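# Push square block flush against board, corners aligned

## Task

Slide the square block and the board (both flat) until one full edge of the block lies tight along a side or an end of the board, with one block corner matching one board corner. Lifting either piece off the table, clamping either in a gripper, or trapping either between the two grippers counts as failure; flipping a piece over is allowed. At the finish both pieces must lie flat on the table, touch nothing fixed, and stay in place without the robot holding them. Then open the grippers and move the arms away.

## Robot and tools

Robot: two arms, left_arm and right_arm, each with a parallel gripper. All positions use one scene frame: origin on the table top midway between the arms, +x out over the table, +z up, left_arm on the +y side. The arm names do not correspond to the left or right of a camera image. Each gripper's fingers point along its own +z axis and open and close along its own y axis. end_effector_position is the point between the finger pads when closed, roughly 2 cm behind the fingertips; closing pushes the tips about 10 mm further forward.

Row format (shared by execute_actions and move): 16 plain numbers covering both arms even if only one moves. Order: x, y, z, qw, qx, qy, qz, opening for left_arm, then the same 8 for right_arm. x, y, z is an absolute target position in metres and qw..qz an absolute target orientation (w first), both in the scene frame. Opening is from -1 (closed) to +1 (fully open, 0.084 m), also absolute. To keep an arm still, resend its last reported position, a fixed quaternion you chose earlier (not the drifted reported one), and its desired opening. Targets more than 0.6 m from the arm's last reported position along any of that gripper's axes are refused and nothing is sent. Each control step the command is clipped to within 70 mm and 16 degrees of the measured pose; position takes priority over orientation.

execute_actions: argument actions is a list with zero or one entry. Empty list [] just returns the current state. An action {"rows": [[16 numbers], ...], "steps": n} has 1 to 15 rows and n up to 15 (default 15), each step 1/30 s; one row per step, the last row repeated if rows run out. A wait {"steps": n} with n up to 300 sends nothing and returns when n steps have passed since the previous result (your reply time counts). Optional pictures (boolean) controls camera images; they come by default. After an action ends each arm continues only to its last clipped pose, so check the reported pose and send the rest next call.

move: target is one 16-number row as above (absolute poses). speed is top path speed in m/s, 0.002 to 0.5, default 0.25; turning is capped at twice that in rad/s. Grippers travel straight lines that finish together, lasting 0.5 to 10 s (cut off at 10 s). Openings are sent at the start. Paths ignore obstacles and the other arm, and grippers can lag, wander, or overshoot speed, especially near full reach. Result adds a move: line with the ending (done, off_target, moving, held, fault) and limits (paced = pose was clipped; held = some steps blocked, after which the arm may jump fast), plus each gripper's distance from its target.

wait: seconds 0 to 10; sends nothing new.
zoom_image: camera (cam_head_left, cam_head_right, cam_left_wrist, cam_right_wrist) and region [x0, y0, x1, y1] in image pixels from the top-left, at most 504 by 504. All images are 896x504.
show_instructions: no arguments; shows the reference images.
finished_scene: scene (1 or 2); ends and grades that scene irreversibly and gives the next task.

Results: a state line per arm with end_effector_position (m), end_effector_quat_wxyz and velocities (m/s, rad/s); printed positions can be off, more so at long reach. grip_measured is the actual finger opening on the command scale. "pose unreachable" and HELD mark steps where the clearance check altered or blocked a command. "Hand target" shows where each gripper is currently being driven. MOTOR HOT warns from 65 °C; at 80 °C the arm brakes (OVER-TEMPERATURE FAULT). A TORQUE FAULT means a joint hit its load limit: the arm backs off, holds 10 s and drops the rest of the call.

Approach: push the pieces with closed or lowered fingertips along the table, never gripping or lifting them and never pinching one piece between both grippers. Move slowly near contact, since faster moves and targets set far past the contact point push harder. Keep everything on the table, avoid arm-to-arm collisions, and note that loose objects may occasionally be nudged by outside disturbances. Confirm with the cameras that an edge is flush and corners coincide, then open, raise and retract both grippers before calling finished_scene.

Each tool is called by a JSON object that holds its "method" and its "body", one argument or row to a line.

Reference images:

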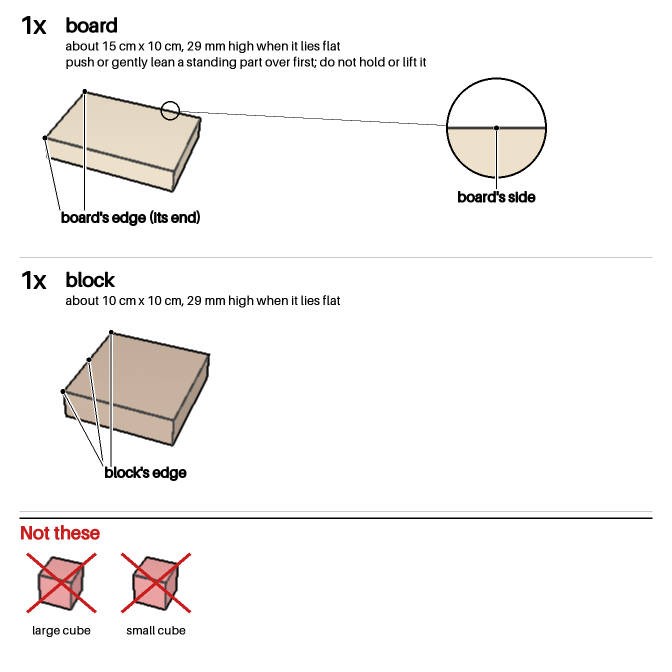

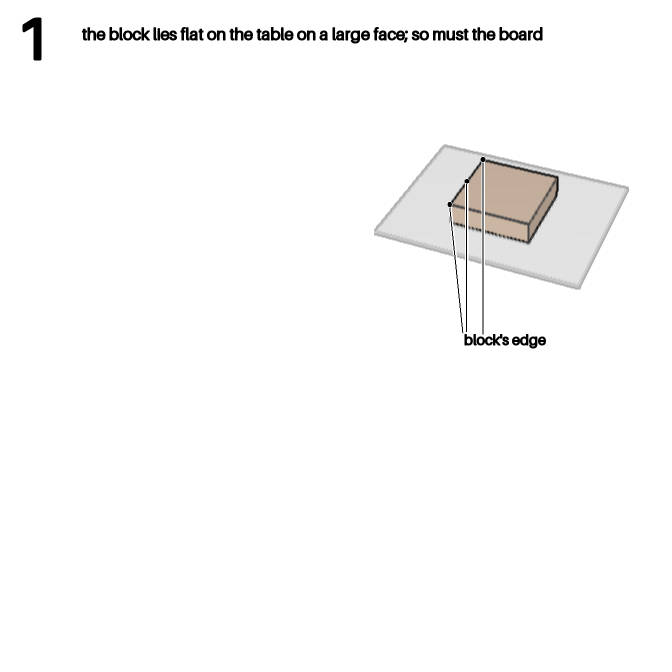

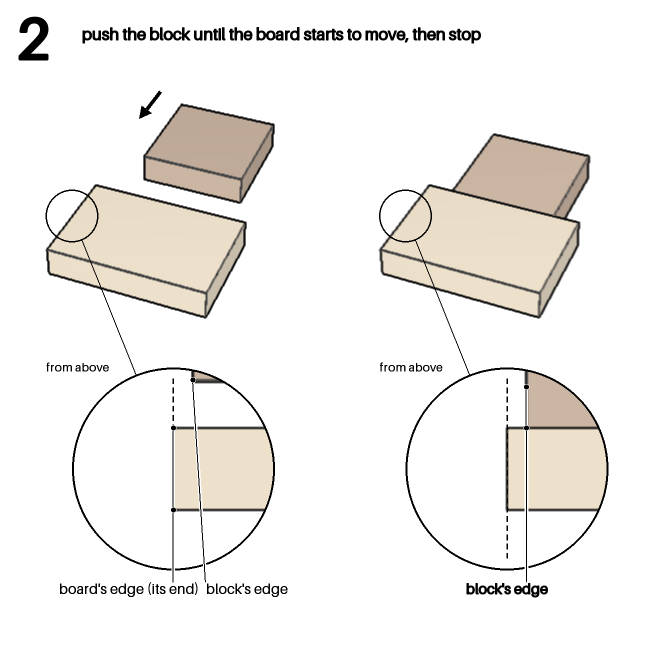

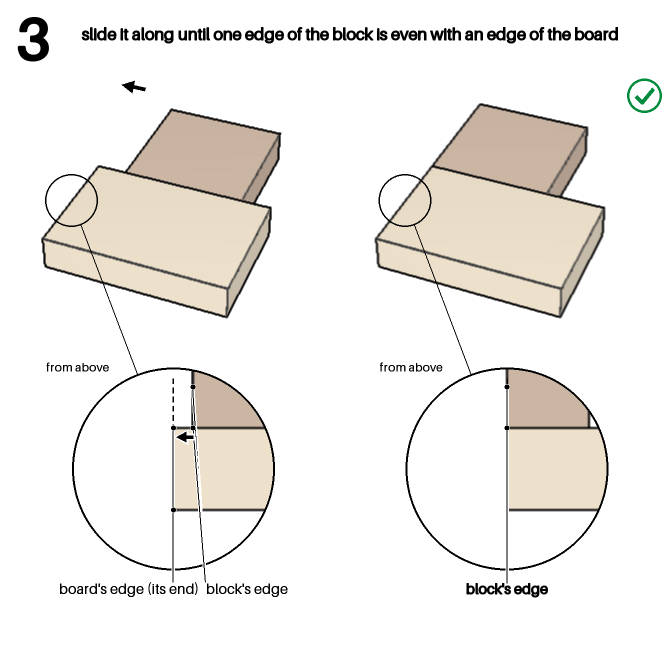

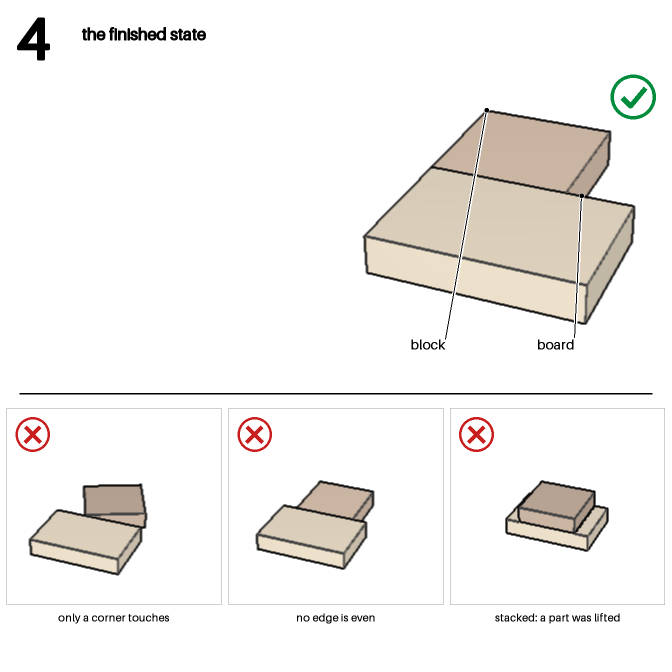

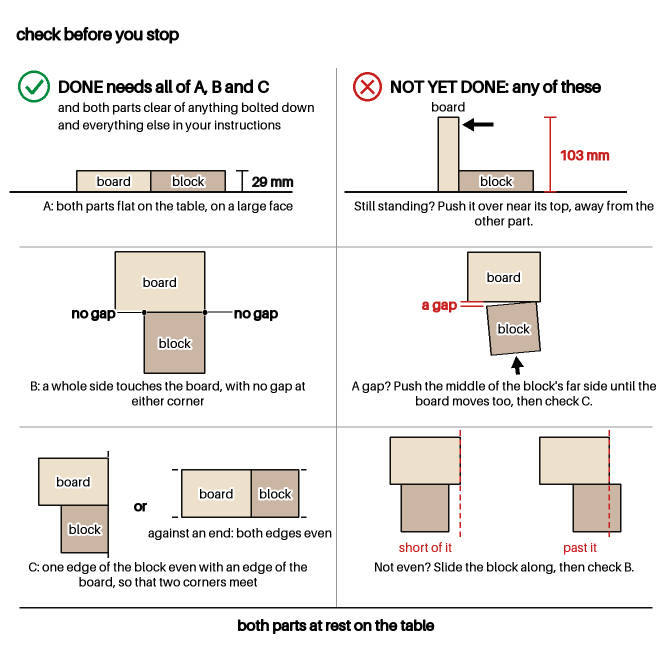

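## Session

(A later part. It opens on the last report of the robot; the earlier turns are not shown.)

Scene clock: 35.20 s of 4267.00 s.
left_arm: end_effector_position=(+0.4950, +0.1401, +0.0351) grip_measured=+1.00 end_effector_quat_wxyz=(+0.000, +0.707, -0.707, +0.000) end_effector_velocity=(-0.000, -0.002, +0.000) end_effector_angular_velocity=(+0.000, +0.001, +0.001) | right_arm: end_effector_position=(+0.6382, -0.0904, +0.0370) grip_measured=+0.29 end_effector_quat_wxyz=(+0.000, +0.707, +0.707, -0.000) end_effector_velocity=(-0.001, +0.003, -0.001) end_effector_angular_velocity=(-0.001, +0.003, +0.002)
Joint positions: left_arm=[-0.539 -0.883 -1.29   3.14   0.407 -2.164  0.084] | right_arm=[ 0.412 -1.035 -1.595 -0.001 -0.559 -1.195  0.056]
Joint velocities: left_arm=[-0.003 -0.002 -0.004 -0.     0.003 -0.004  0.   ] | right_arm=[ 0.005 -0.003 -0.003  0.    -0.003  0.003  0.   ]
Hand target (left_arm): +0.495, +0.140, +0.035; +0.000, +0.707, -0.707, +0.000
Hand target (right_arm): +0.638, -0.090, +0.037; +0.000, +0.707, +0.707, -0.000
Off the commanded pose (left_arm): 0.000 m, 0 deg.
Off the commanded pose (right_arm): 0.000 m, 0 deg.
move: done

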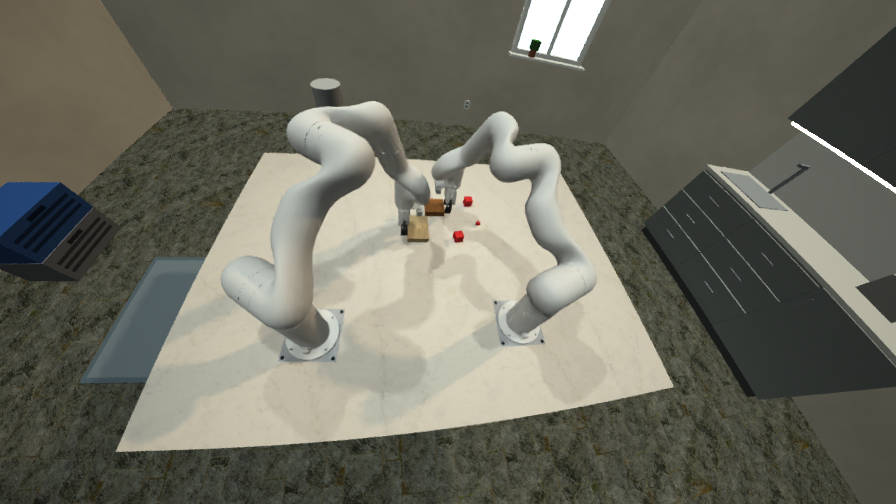

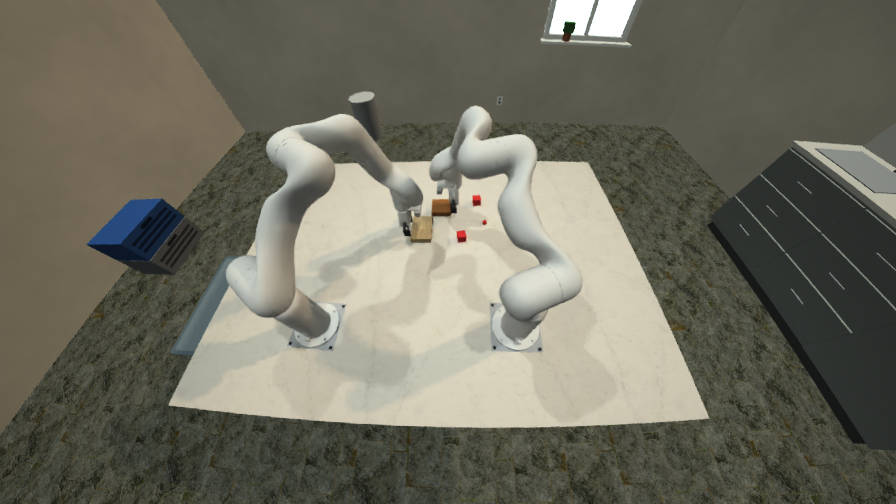

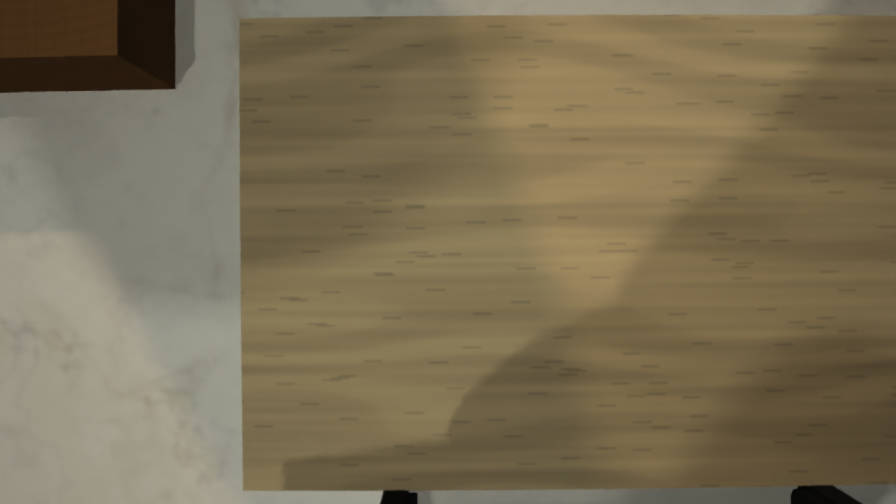

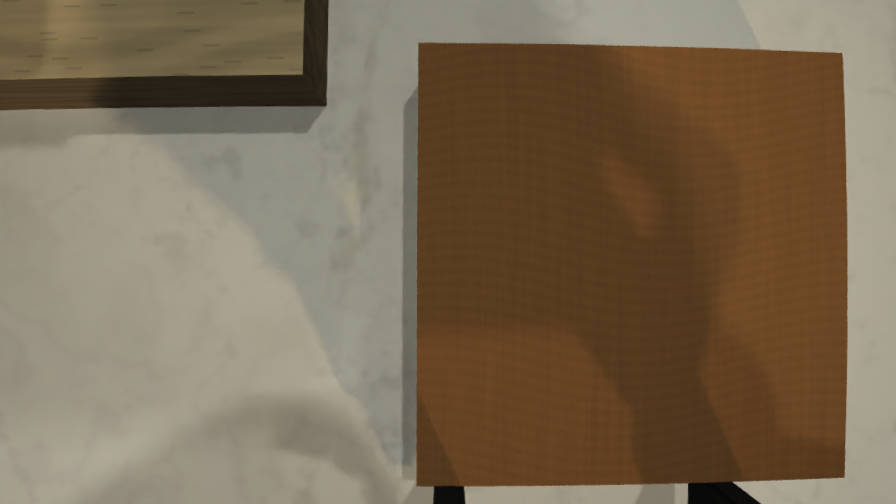

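{"method": "move", "body": {
  "target": [0.37,0.22,0.04,0,0.707,-0.707,0,1,0.638,-0.09,0.037,0,0.707,0.707,0,0.3]
}}

{"method": "move", "body": {
  "target": [0.36,0.2,0.04,0,1,0,0,0.3,0.638,0.003,0.037,0,0.707,0.707,0,0.3],
  "speed": 0.1
}}

{"method": "move", "body": {
  "target": [0.38,0.078,0.037,0,1,0,0,0.3,0.638,0.003,0.037,0,0.707,0.707,0,0.3],
  "speed": 0.15
}}

Scene clock: 44.37 s of 4267.00 s.
left_arm: end_effector_position=(+0.3704, +0.2197, +0.0397) grip_measured=+1.00 end_effector_quat_wxyz=(-0.000, +0.707, -0.707, +0.000) end_effector_velocity=(-0.003, +0.002, +0.001) end_effector_angular_velocity=(+0.000, -0.000, -0.000) | right_arm: end_effector_position=(+0.6380, -0.0900, +0.0370) grip_measured=+0.29 end_effector_quat_wxyz=(-0.000, +0.707, +0.707, -0.000) end_effector_velocity=(+0.000, +0.000, +0.001) end_effector_angular_velocity=(+0.000, -0.000, -0.000)
Joint positions: left_arm=[-0.548 -0.645 -0.829  3.144  0.184 -2.177  0.084] | right_arm=[ 0.413 -1.035 -1.594  0.    -0.559 -1.196  0.056]
Joint velocities: left_arm=[-0.001  0.006  0.009  0.001 -0.003 -0.002  0.   ] | right_arm=[-0.     0.001 -0.     0.    -0.001  0.     0.   ]
Hand target (left_arm): +0.370, +0.220, +0.040; -0.000, +0.707, -0.707, -0.000
Hand target (right_arm): +0.638, -0.090, +0.037; -0.000, +0.707, +0.707, +0.000
Off the commanded pose (left_arm): 0.001 m, 0 deg.
Off the commanded pose (right_arm): 0.000 m, 0 deg.
After step 90, 5.00 s passed at rest.
move: done

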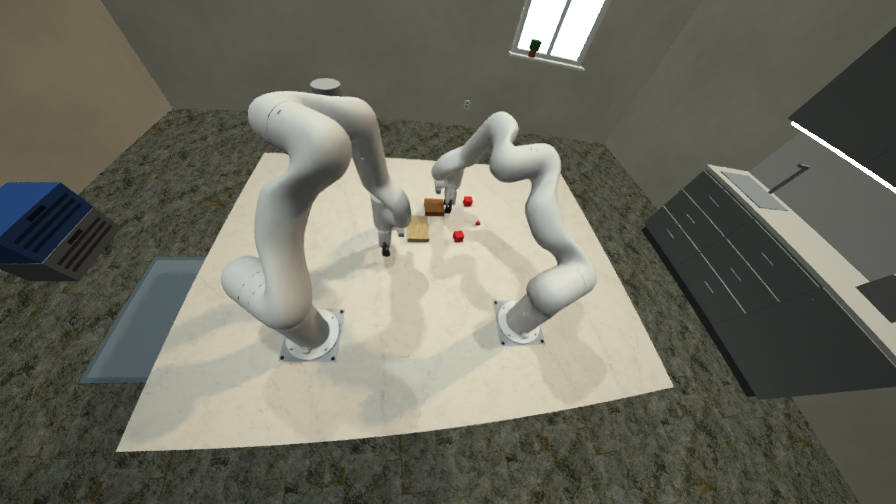

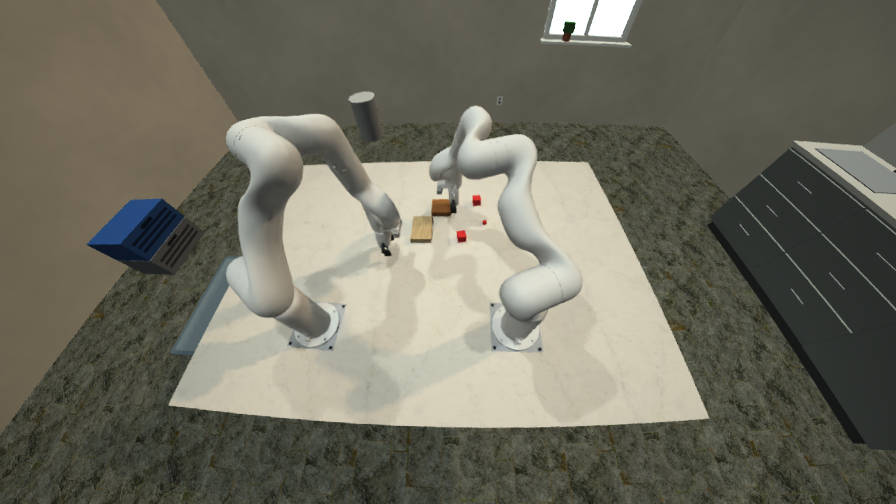

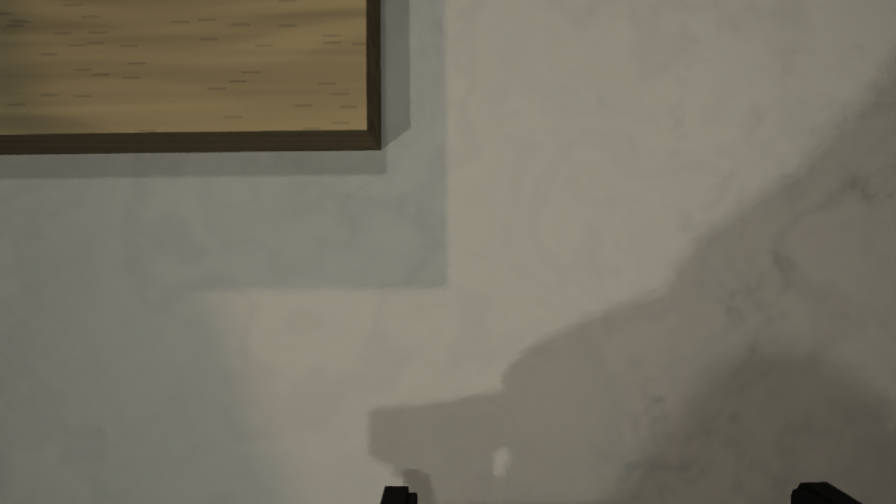

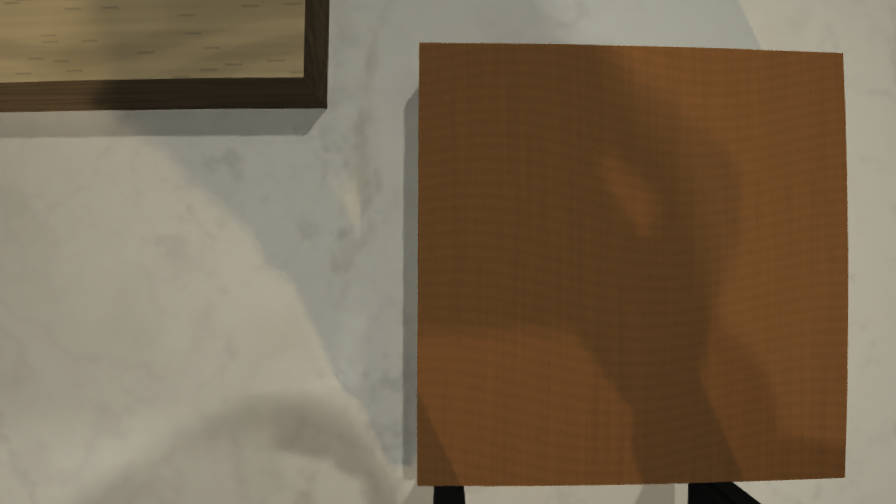

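Scene clock: 52.57 s of 4267.00 s.
left_arm: end_effector_position=(+0.3600, +0.1999, +0.0400) grip_measured=+0.29 end_effector_quat_wxyz=(+0.000, +1.000, -0.001, -0.000) end_effector_velocity=(+0.002, -0.001, +0.000) end_effector_angular_velocity=(+0.001, -0.005, +0.011) | right_arm: end_effector_position=(+0.6382, +0.0028, +0.0370) grip_measured=+0.29 end_effector_quat_wxyz=(+0.000, +0.707, +0.707, -0.000) end_effector_velocity=(-0.000, +0.001, -0.000) end_effector_angular_velocity=(+0.000, -0.000, +0.001)
Joint positions: left_arm=[-0.595 -0.649 -0.838  3.138  0.189 -3.788  0.056] | right_arm=[ 0.532 -1.126 -1.77  -0.001 -0.644 -1.076  0.056]
Joint velocities: left_arm=[-0.001 -0.    -0.002  0.021 -0.001 -0.033 -0.   ] | right_arm=[ 0.002 -0.001 -0.001 -0.     0.     0.    -0.   ]
Hand target (left_arm): +0.360, +0.200, +0.040; +0.000, +1.000, -0.000, -0.000
Hand target (right_arm): +0.638, +0.003, +0.037; +0.000, +0.707, +0.707, -0.000
Off the commanded pose (left_arm): 0.000 m, 0 deg.
Off the commanded pose (right_arm): 0.000 m, 0 deg.
move: done

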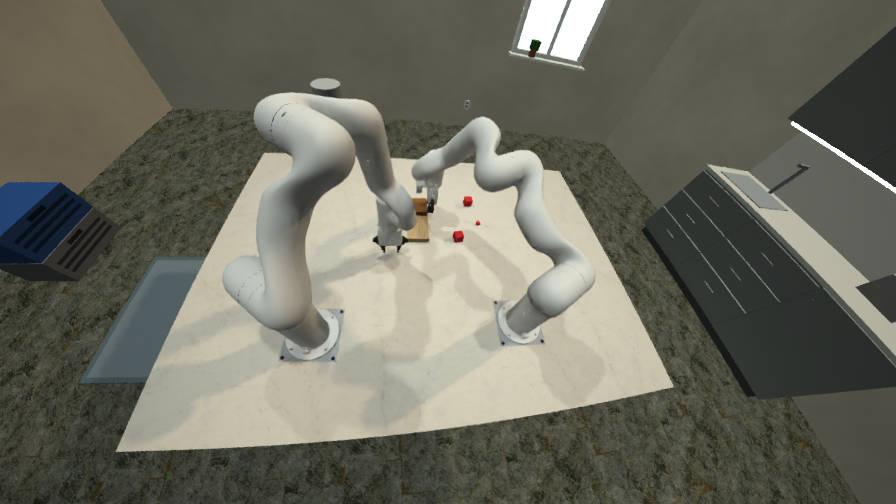

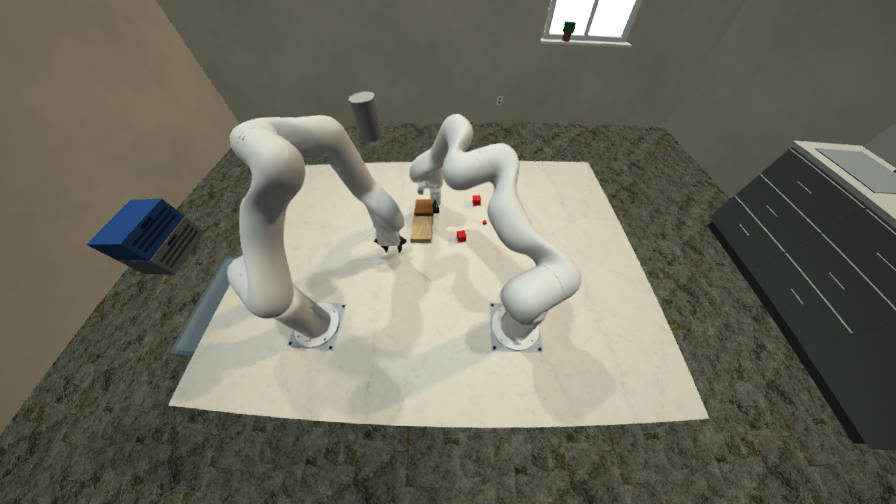

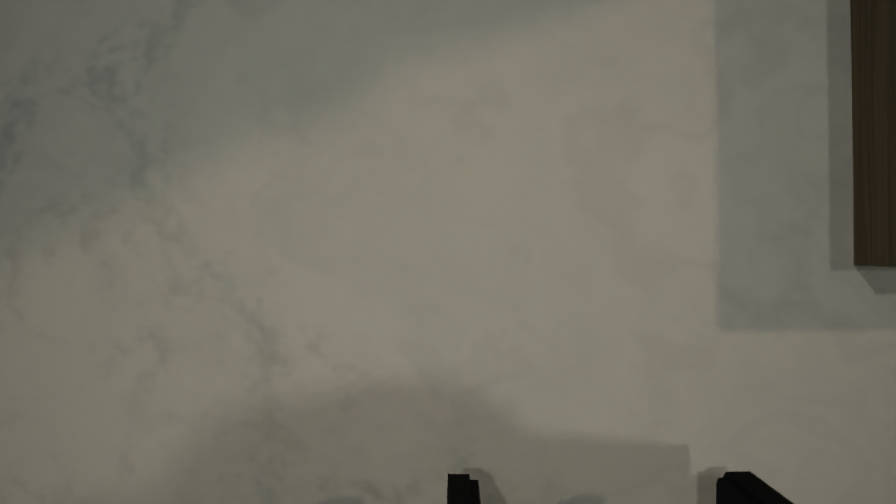

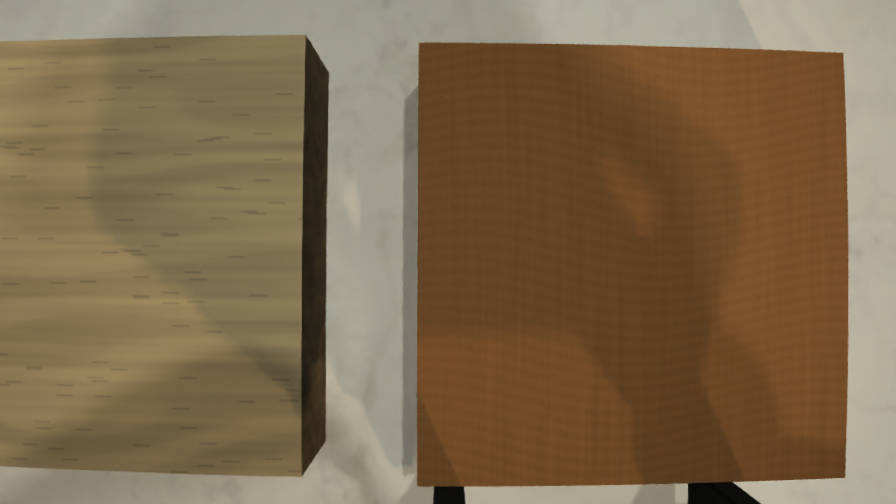

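Scene clock: 53.90 s of 4267.00 s.
left_arm: end_effector_position=(+0.3798, +0.0781, +0.0372) grip_measured=+0.29 end_effector_quat_wxyz=(+0.000, +1.000, +0.000, -0.000) end_effector_velocity=(+0.002, -0.003, +0.001) end_effector_angular_velocity=(-0.001, -0.002, +0.001) | right_arm: end_effector_position=(+0.6380, +0.0030, +0.0370) grip_measured=+0.29 end_effector_quat_wxyz=(-0.000, +0.707, +0.707, +0.000) end_effector_velocity=(-0.000, +0.000, -0.001) end_effector_angular_velocity=(+0.000, -0.000, +0.000)
Joint positions: left_arm=[-0.747 -0.798 -1.128  3.138  0.33  -3.942  0.056] | right_arm=[ 0.532 -1.126 -1.77   0.    -0.644 -1.077  0.056]
Joint velocities: left_arm=[-0.002 -0.002 -0.008  0.001  0.004 -0.004 -0.   ] | right_arm=[ 0.001 -0.001 -0.     0.     0.001  0.    -0.   ]
Hand target (left_arm): +0.380, +0.078, +0.037; +0.000, +1.000, -0.000, -0.000
Hand target (right_arm): +0.638, +0.003, +0.037; -0.000, +0.707, +0.707, +0.000
Off the commanded pose (left_arm): 0.000 m, 0 deg.
Off the commanded pose (right_arm): 0.000 m, 0 deg.
move: done

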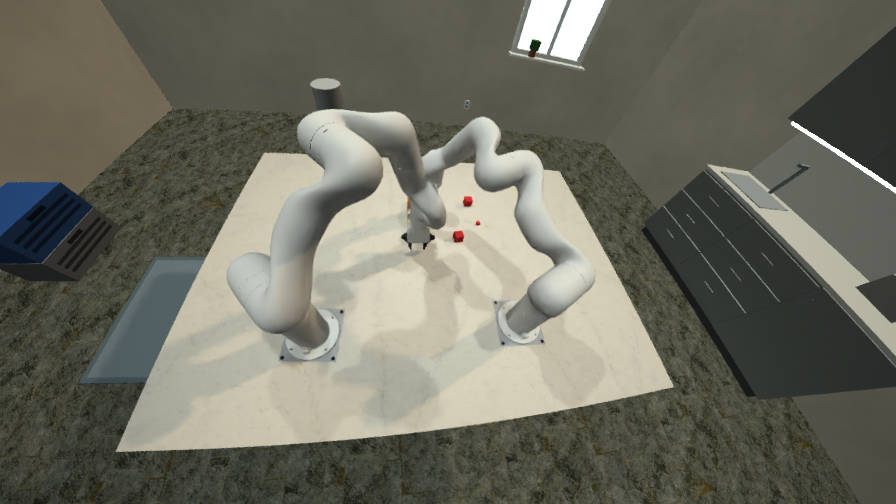

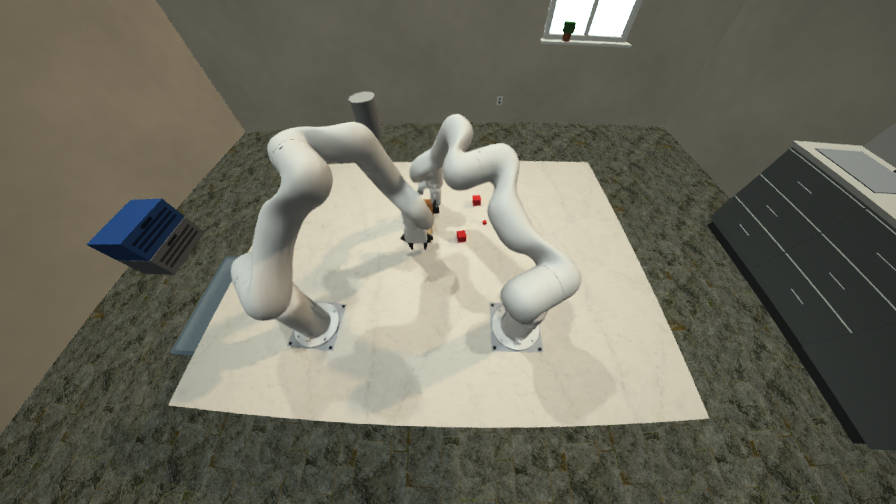

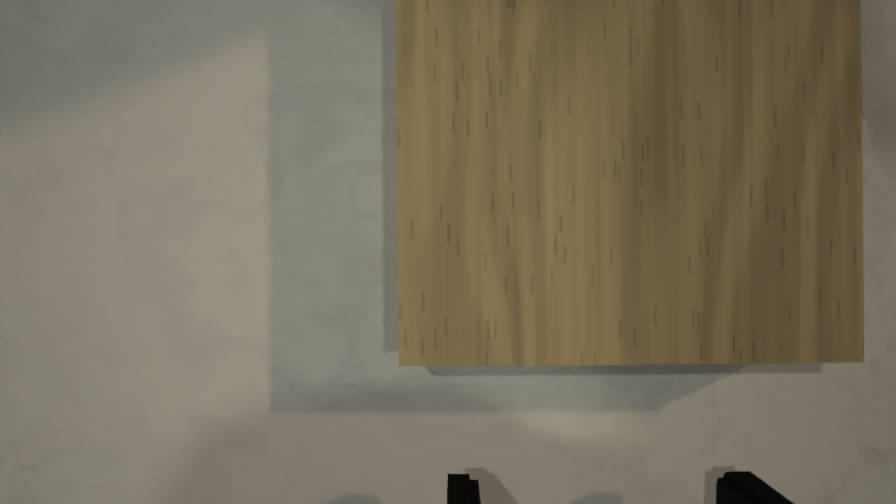

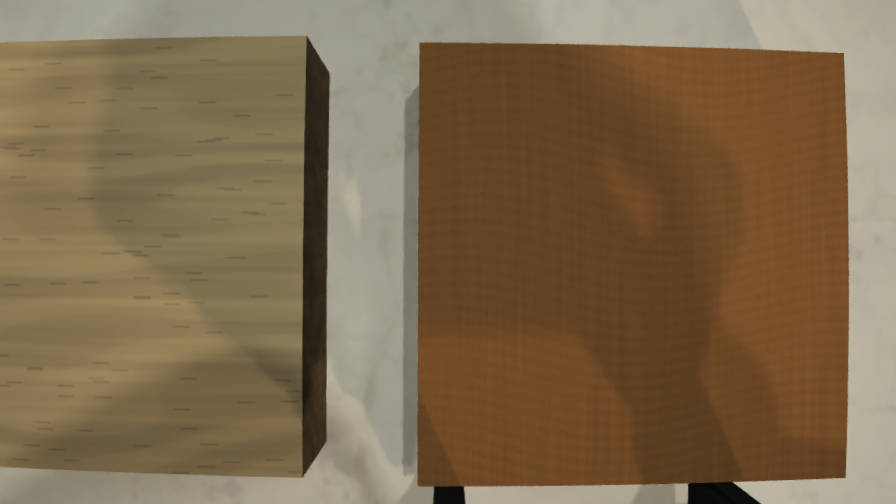

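{"method": "move", "body": {
  "target": [0.425,0.078,0.037,0,1,0,0,0.3,0.638,0.0047,0.037,0,0.707,0.707,0,0.3],
  "speed": 0.03
}}

{"method": "move", "body": {
  "target": [0.44,0.078,0.037,0,1,0,0,0.3,0.638,-0.003,0.04,0,0.707,0.707,0,0.3],
  "speed": 0.015
}}

{"method": "move", "body": {
  "target": [0.38,0.12,0.1,0,1,0,0,0.3,0.638,-0.02,0.1,0,0.707,0.707,0,0.3],
  "speed": 0.1
}}

Scene clock: 62.13 s of 4267.00 s.
left_arm: end_effector_position=(+0.4248, +0.0781, +0.0371) grip_measured=+0.29 end_effector_quat_wxyz=(-0.000, +1.000, -0.000, +0.000) end_effector_velocity=(+0.003, -0.000, +0.001) end_effector_angular_velocity=(+0.000, -0.000, -0.001) | right_arm: end_effector_position=(+0.6380, +0.0047, +0.0370) grip_measured=+0.29 end_effector_quat_wxyz=(+0.000, +0.707, +0.707, -0.000) end_effector_velocity=(+0.000, -0.001, +0.000) end_effector_angular_velocity=(-0.000, -0.000, -0.001)
Joint positions: left_arm=[-0.693 -0.851 -1.233  3.142  0.382 -3.891  0.056] | right_arm=[ 0.534 -1.128 -1.774 -0.    -0.646 -1.075  0.056]
Joint velocities: left_arm=[ 0.003 -0.002 -0.006  0.001  0.004  0.003 -0.   ] | right_arm=[-0.001  0.     0.    -0.     0.    -0.    -0.   ]
Hand target (left_arm): +0.425, +0.078, +0.037; -0.000, +1.000, -0.000, +0.000
Hand target (right_arm): +0.638, +0.005, +0.037; +0.000, +0.707, +0.707, -0.000
Off the commanded pose (left_arm): 0.000 m, 0 deg.
Off the commanded pose (right_arm): 0.000 m, 0 deg.
After step 90, 3.43 s passed at rest.
move: done

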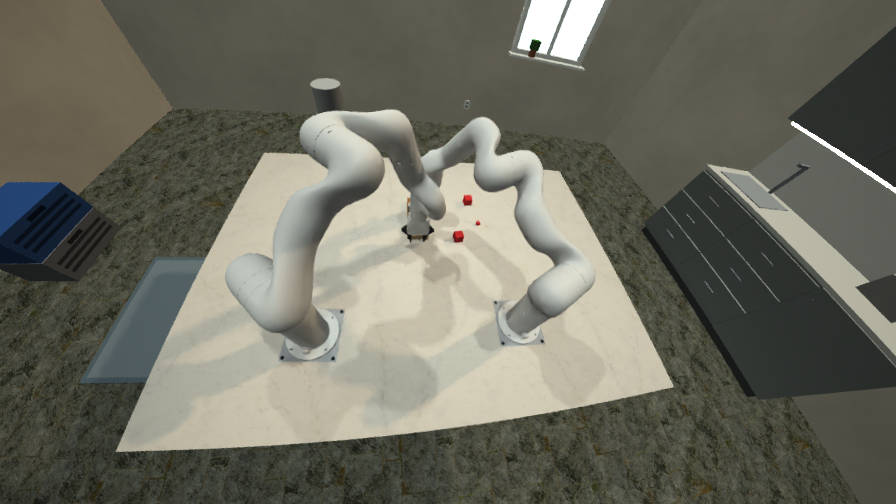

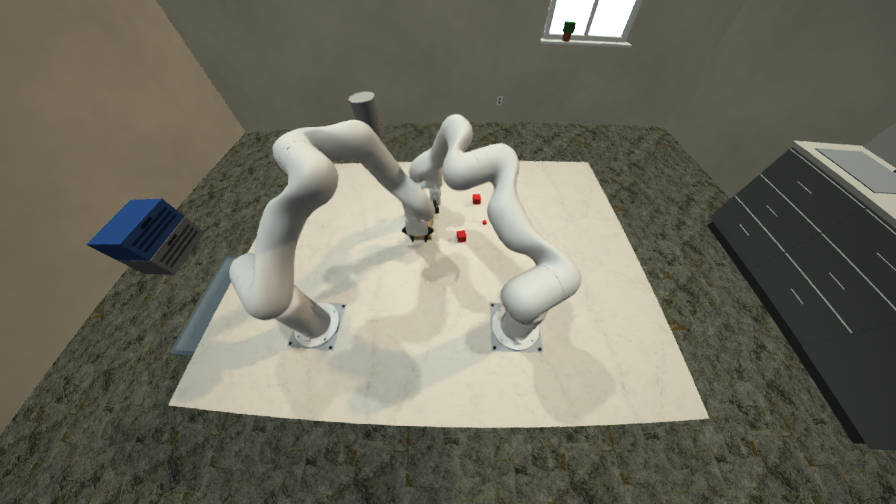

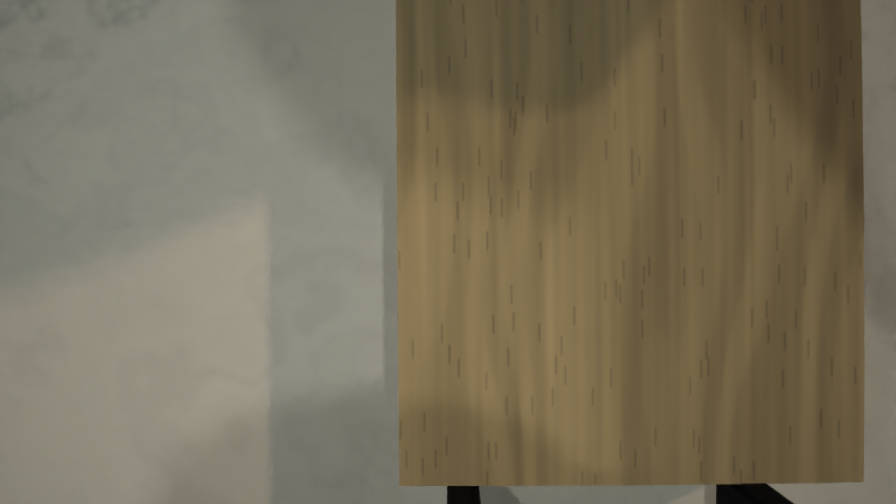

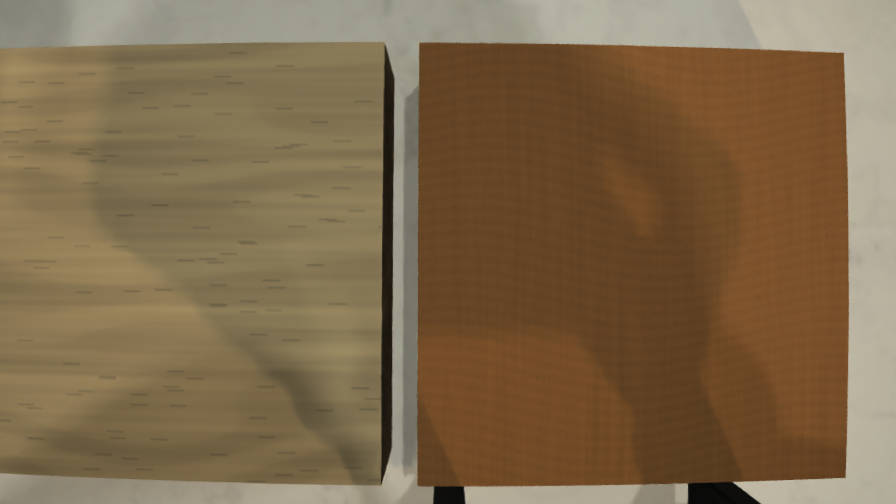

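Scene clock: 63.40 s of 4267.00 s.
left_arm: end_effector_position=(+0.4398, +0.0780, +0.0370) grip_measured=+0.29 end_effector_quat_wxyz=(-0.000, +1.000, -0.000, +0.000) end_effector_velocity=(+0.002, -0.001, +0.001) end_effector_angular_velocity=(-0.002, -0.002, -0.000) | right_arm: end_effector_position=(+0.6380, -0.0029, +0.0400) grip_measured=+0.29 end_effector_quat_wxyz=(-0.000, +0.707, +0.707, -0.000) end_effector_velocity=(+0.000, -0.001, +0.001) end_effector_angular_velocity=(+0.001, -0.000, -0.001)
Joint positions: left_arm=[-0.676 -0.871 -1.271  3.142  0.4   -3.874  0.056] | right_arm=[ 0.525 -1.114 -1.755  0.    -0.641 -1.084  0.056]
Joint velocities: left_arm=[ 0.001 -0.002 -0.006 -0.001  0.002  0.002 -0.   ] | right_arm=[-0.002  0.002  0.003  0.001  0.001 -0.002  0.   ]
Hand target (left_arm): +0.440, +0.078, +0.037; -0.000, +1.000, -0.000, +0.000
Hand target (right_arm): +0.638, -0.003, +0.040; -0.000, +0.707, +0.707, +0.000
Off the commanded pose (left_arm): 0.000 m, 0 deg.
Off the commanded pose (right_arm): 0.000 m, 0 deg.
move: done

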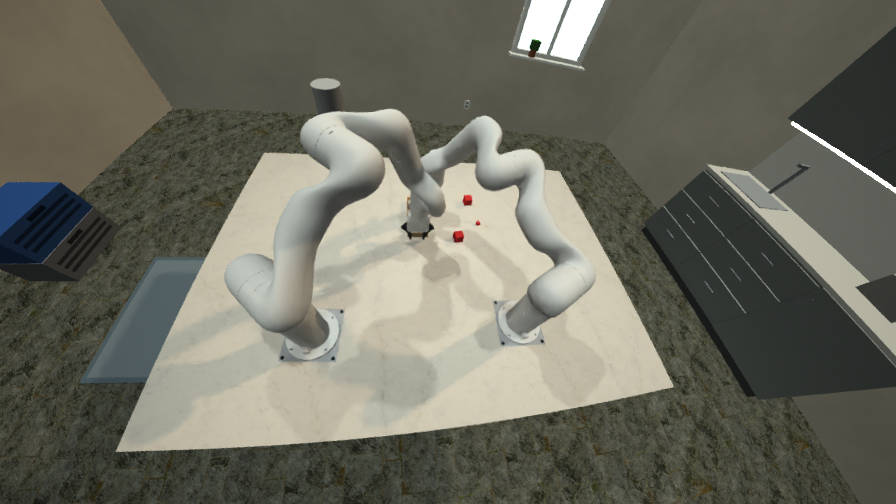

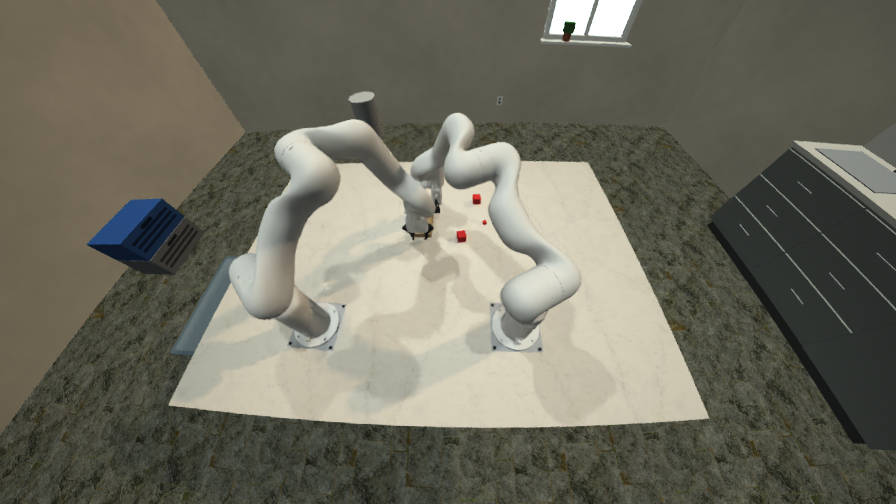

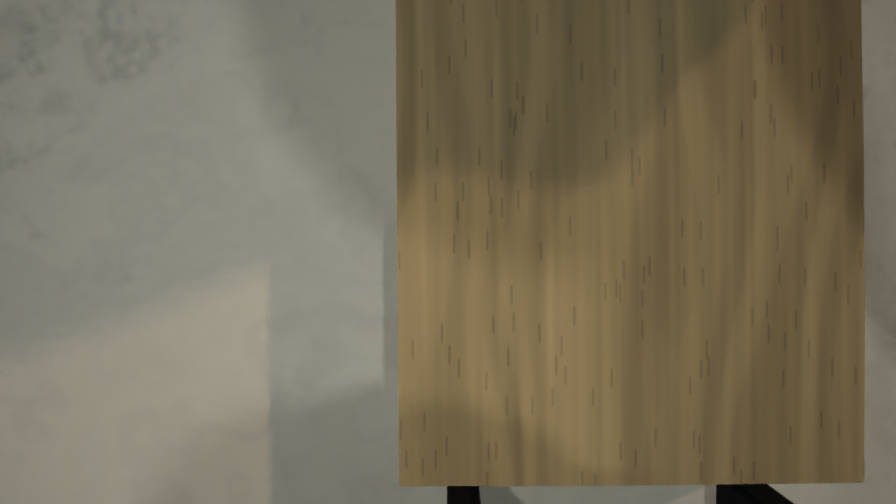

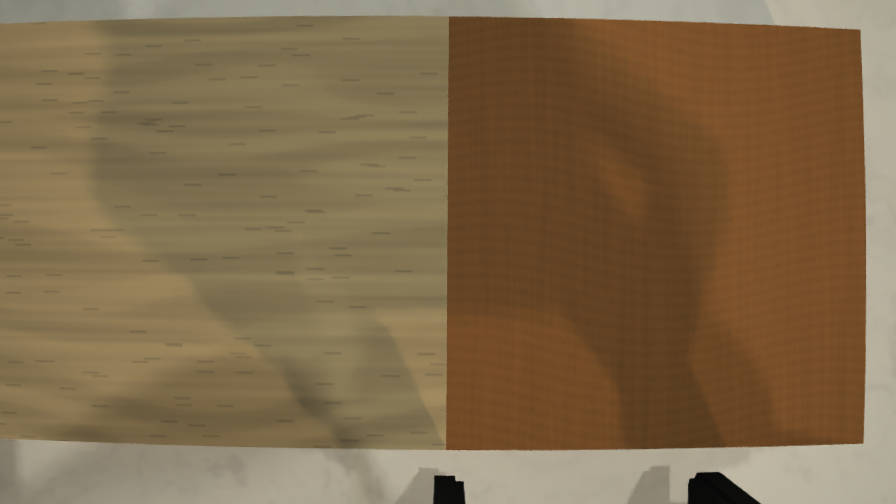

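Scene clock: 64.83 s of 4267.00 s.
left_arm: end_effector_position=(+0.3800, +0.1199, +0.0997) grip_measured=+0.29 end_effector_quat_wxyz=(-0.000, +1.000, +0.000, -0.000) end_effector_velocity=(-0.001, +0.001, +0.001) end_effector_angular_velocity=(+0.000, -0.000, -0.000) | right_arm: end_effector_position=(+0.6379, -0.0200, +0.0998) grip_measured=+0.29 end_effector_quat_wxyz=(-0.000, +0.707, +0.707, -0.000) end_effector_velocity=(+0.000, -0.000, +0.002) end_effector_angular_velocity=(+0.001, -0.001, -0.000)
Joint positions: left_arm=[-0.693 -0.625 -1.019  3.141  0.393 -3.89   0.056] | right_arm=[ 0.504 -1.001 -1.699 -0.    -0.698 -1.105  0.056]
Joint velocities: left_arm=[ 0.     0.004  0.005  0.001 -0.001 -0.     0.   ] | right_arm=[-0.     0.003  0.001  0.001 -0.001 -0.001  0.   ]
Hand target (left_arm): +0.380, +0.120, +0.100; +0.000, +1.000, +0.000, -0.000
Hand target (right_arm): +0.638, -0.020, +0.100; +0.000, +0.707, +0.707, -0.000
Off the commanded pose (left_arm): 0.000 m, 0 deg.
Off the commanded pose (right_arm): 0.000 m, 0 deg.
move: done

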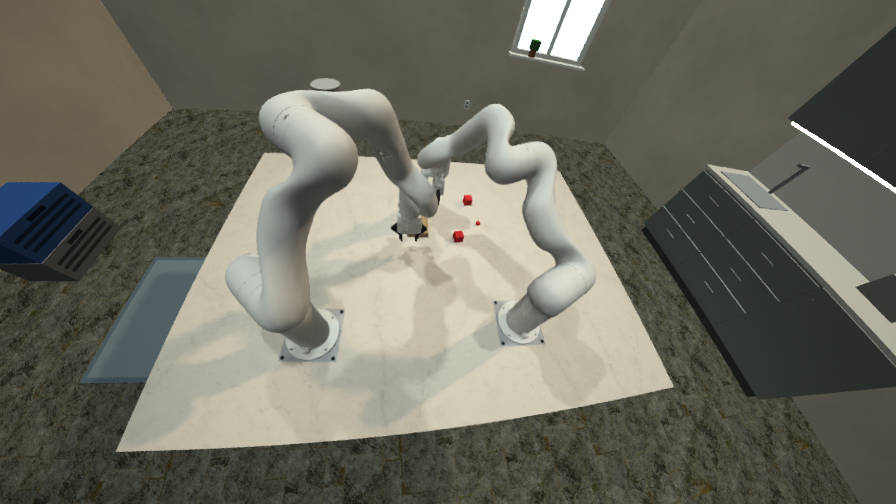

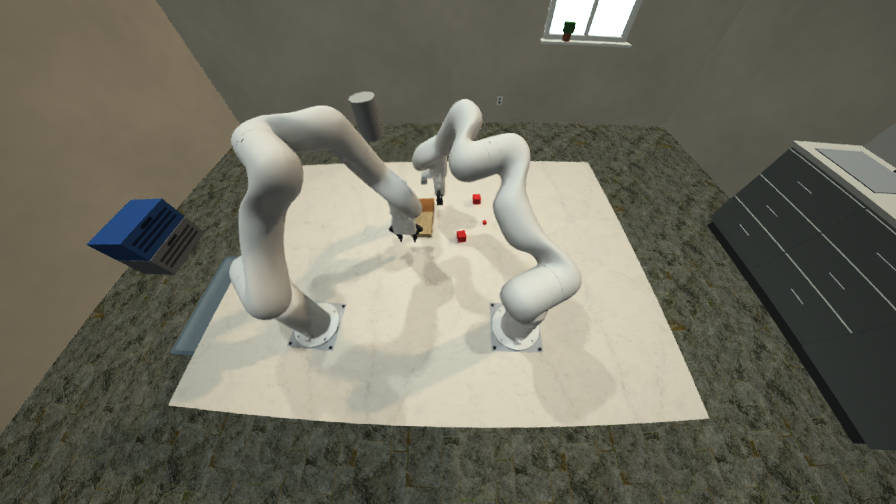

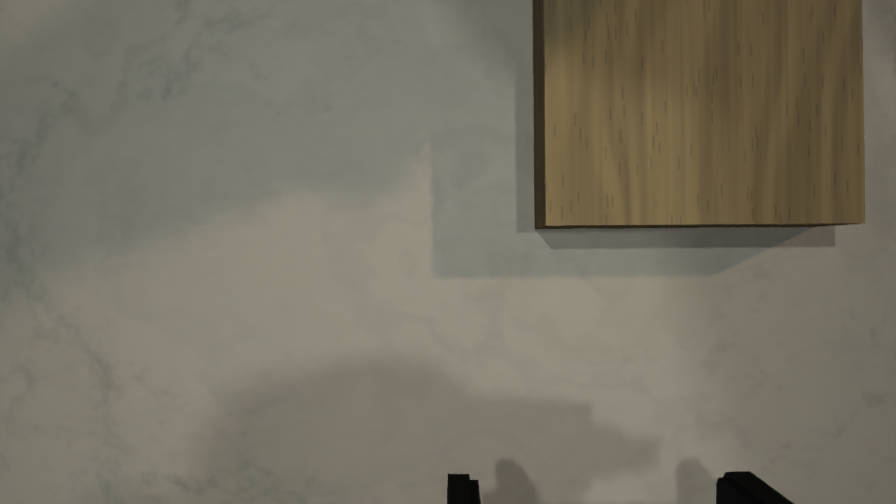

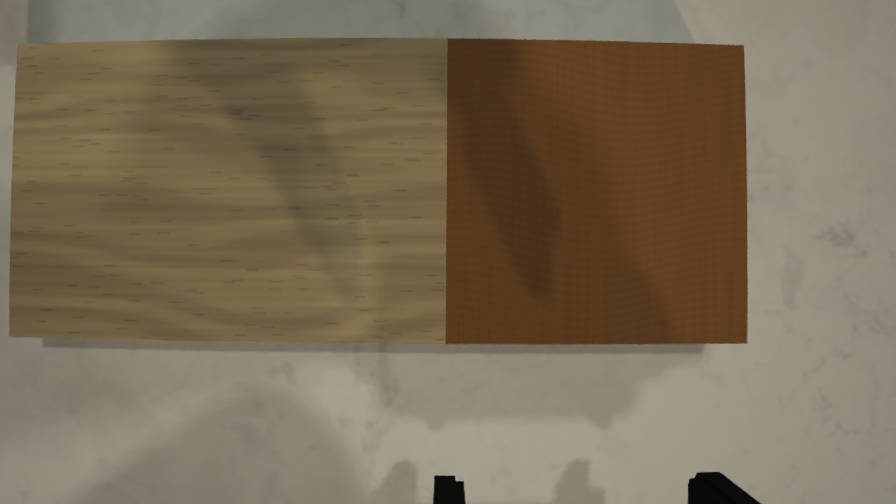

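{"method": "finished_scene", "body": {
  "scene": 1
}}

The scene is finished: the task was done.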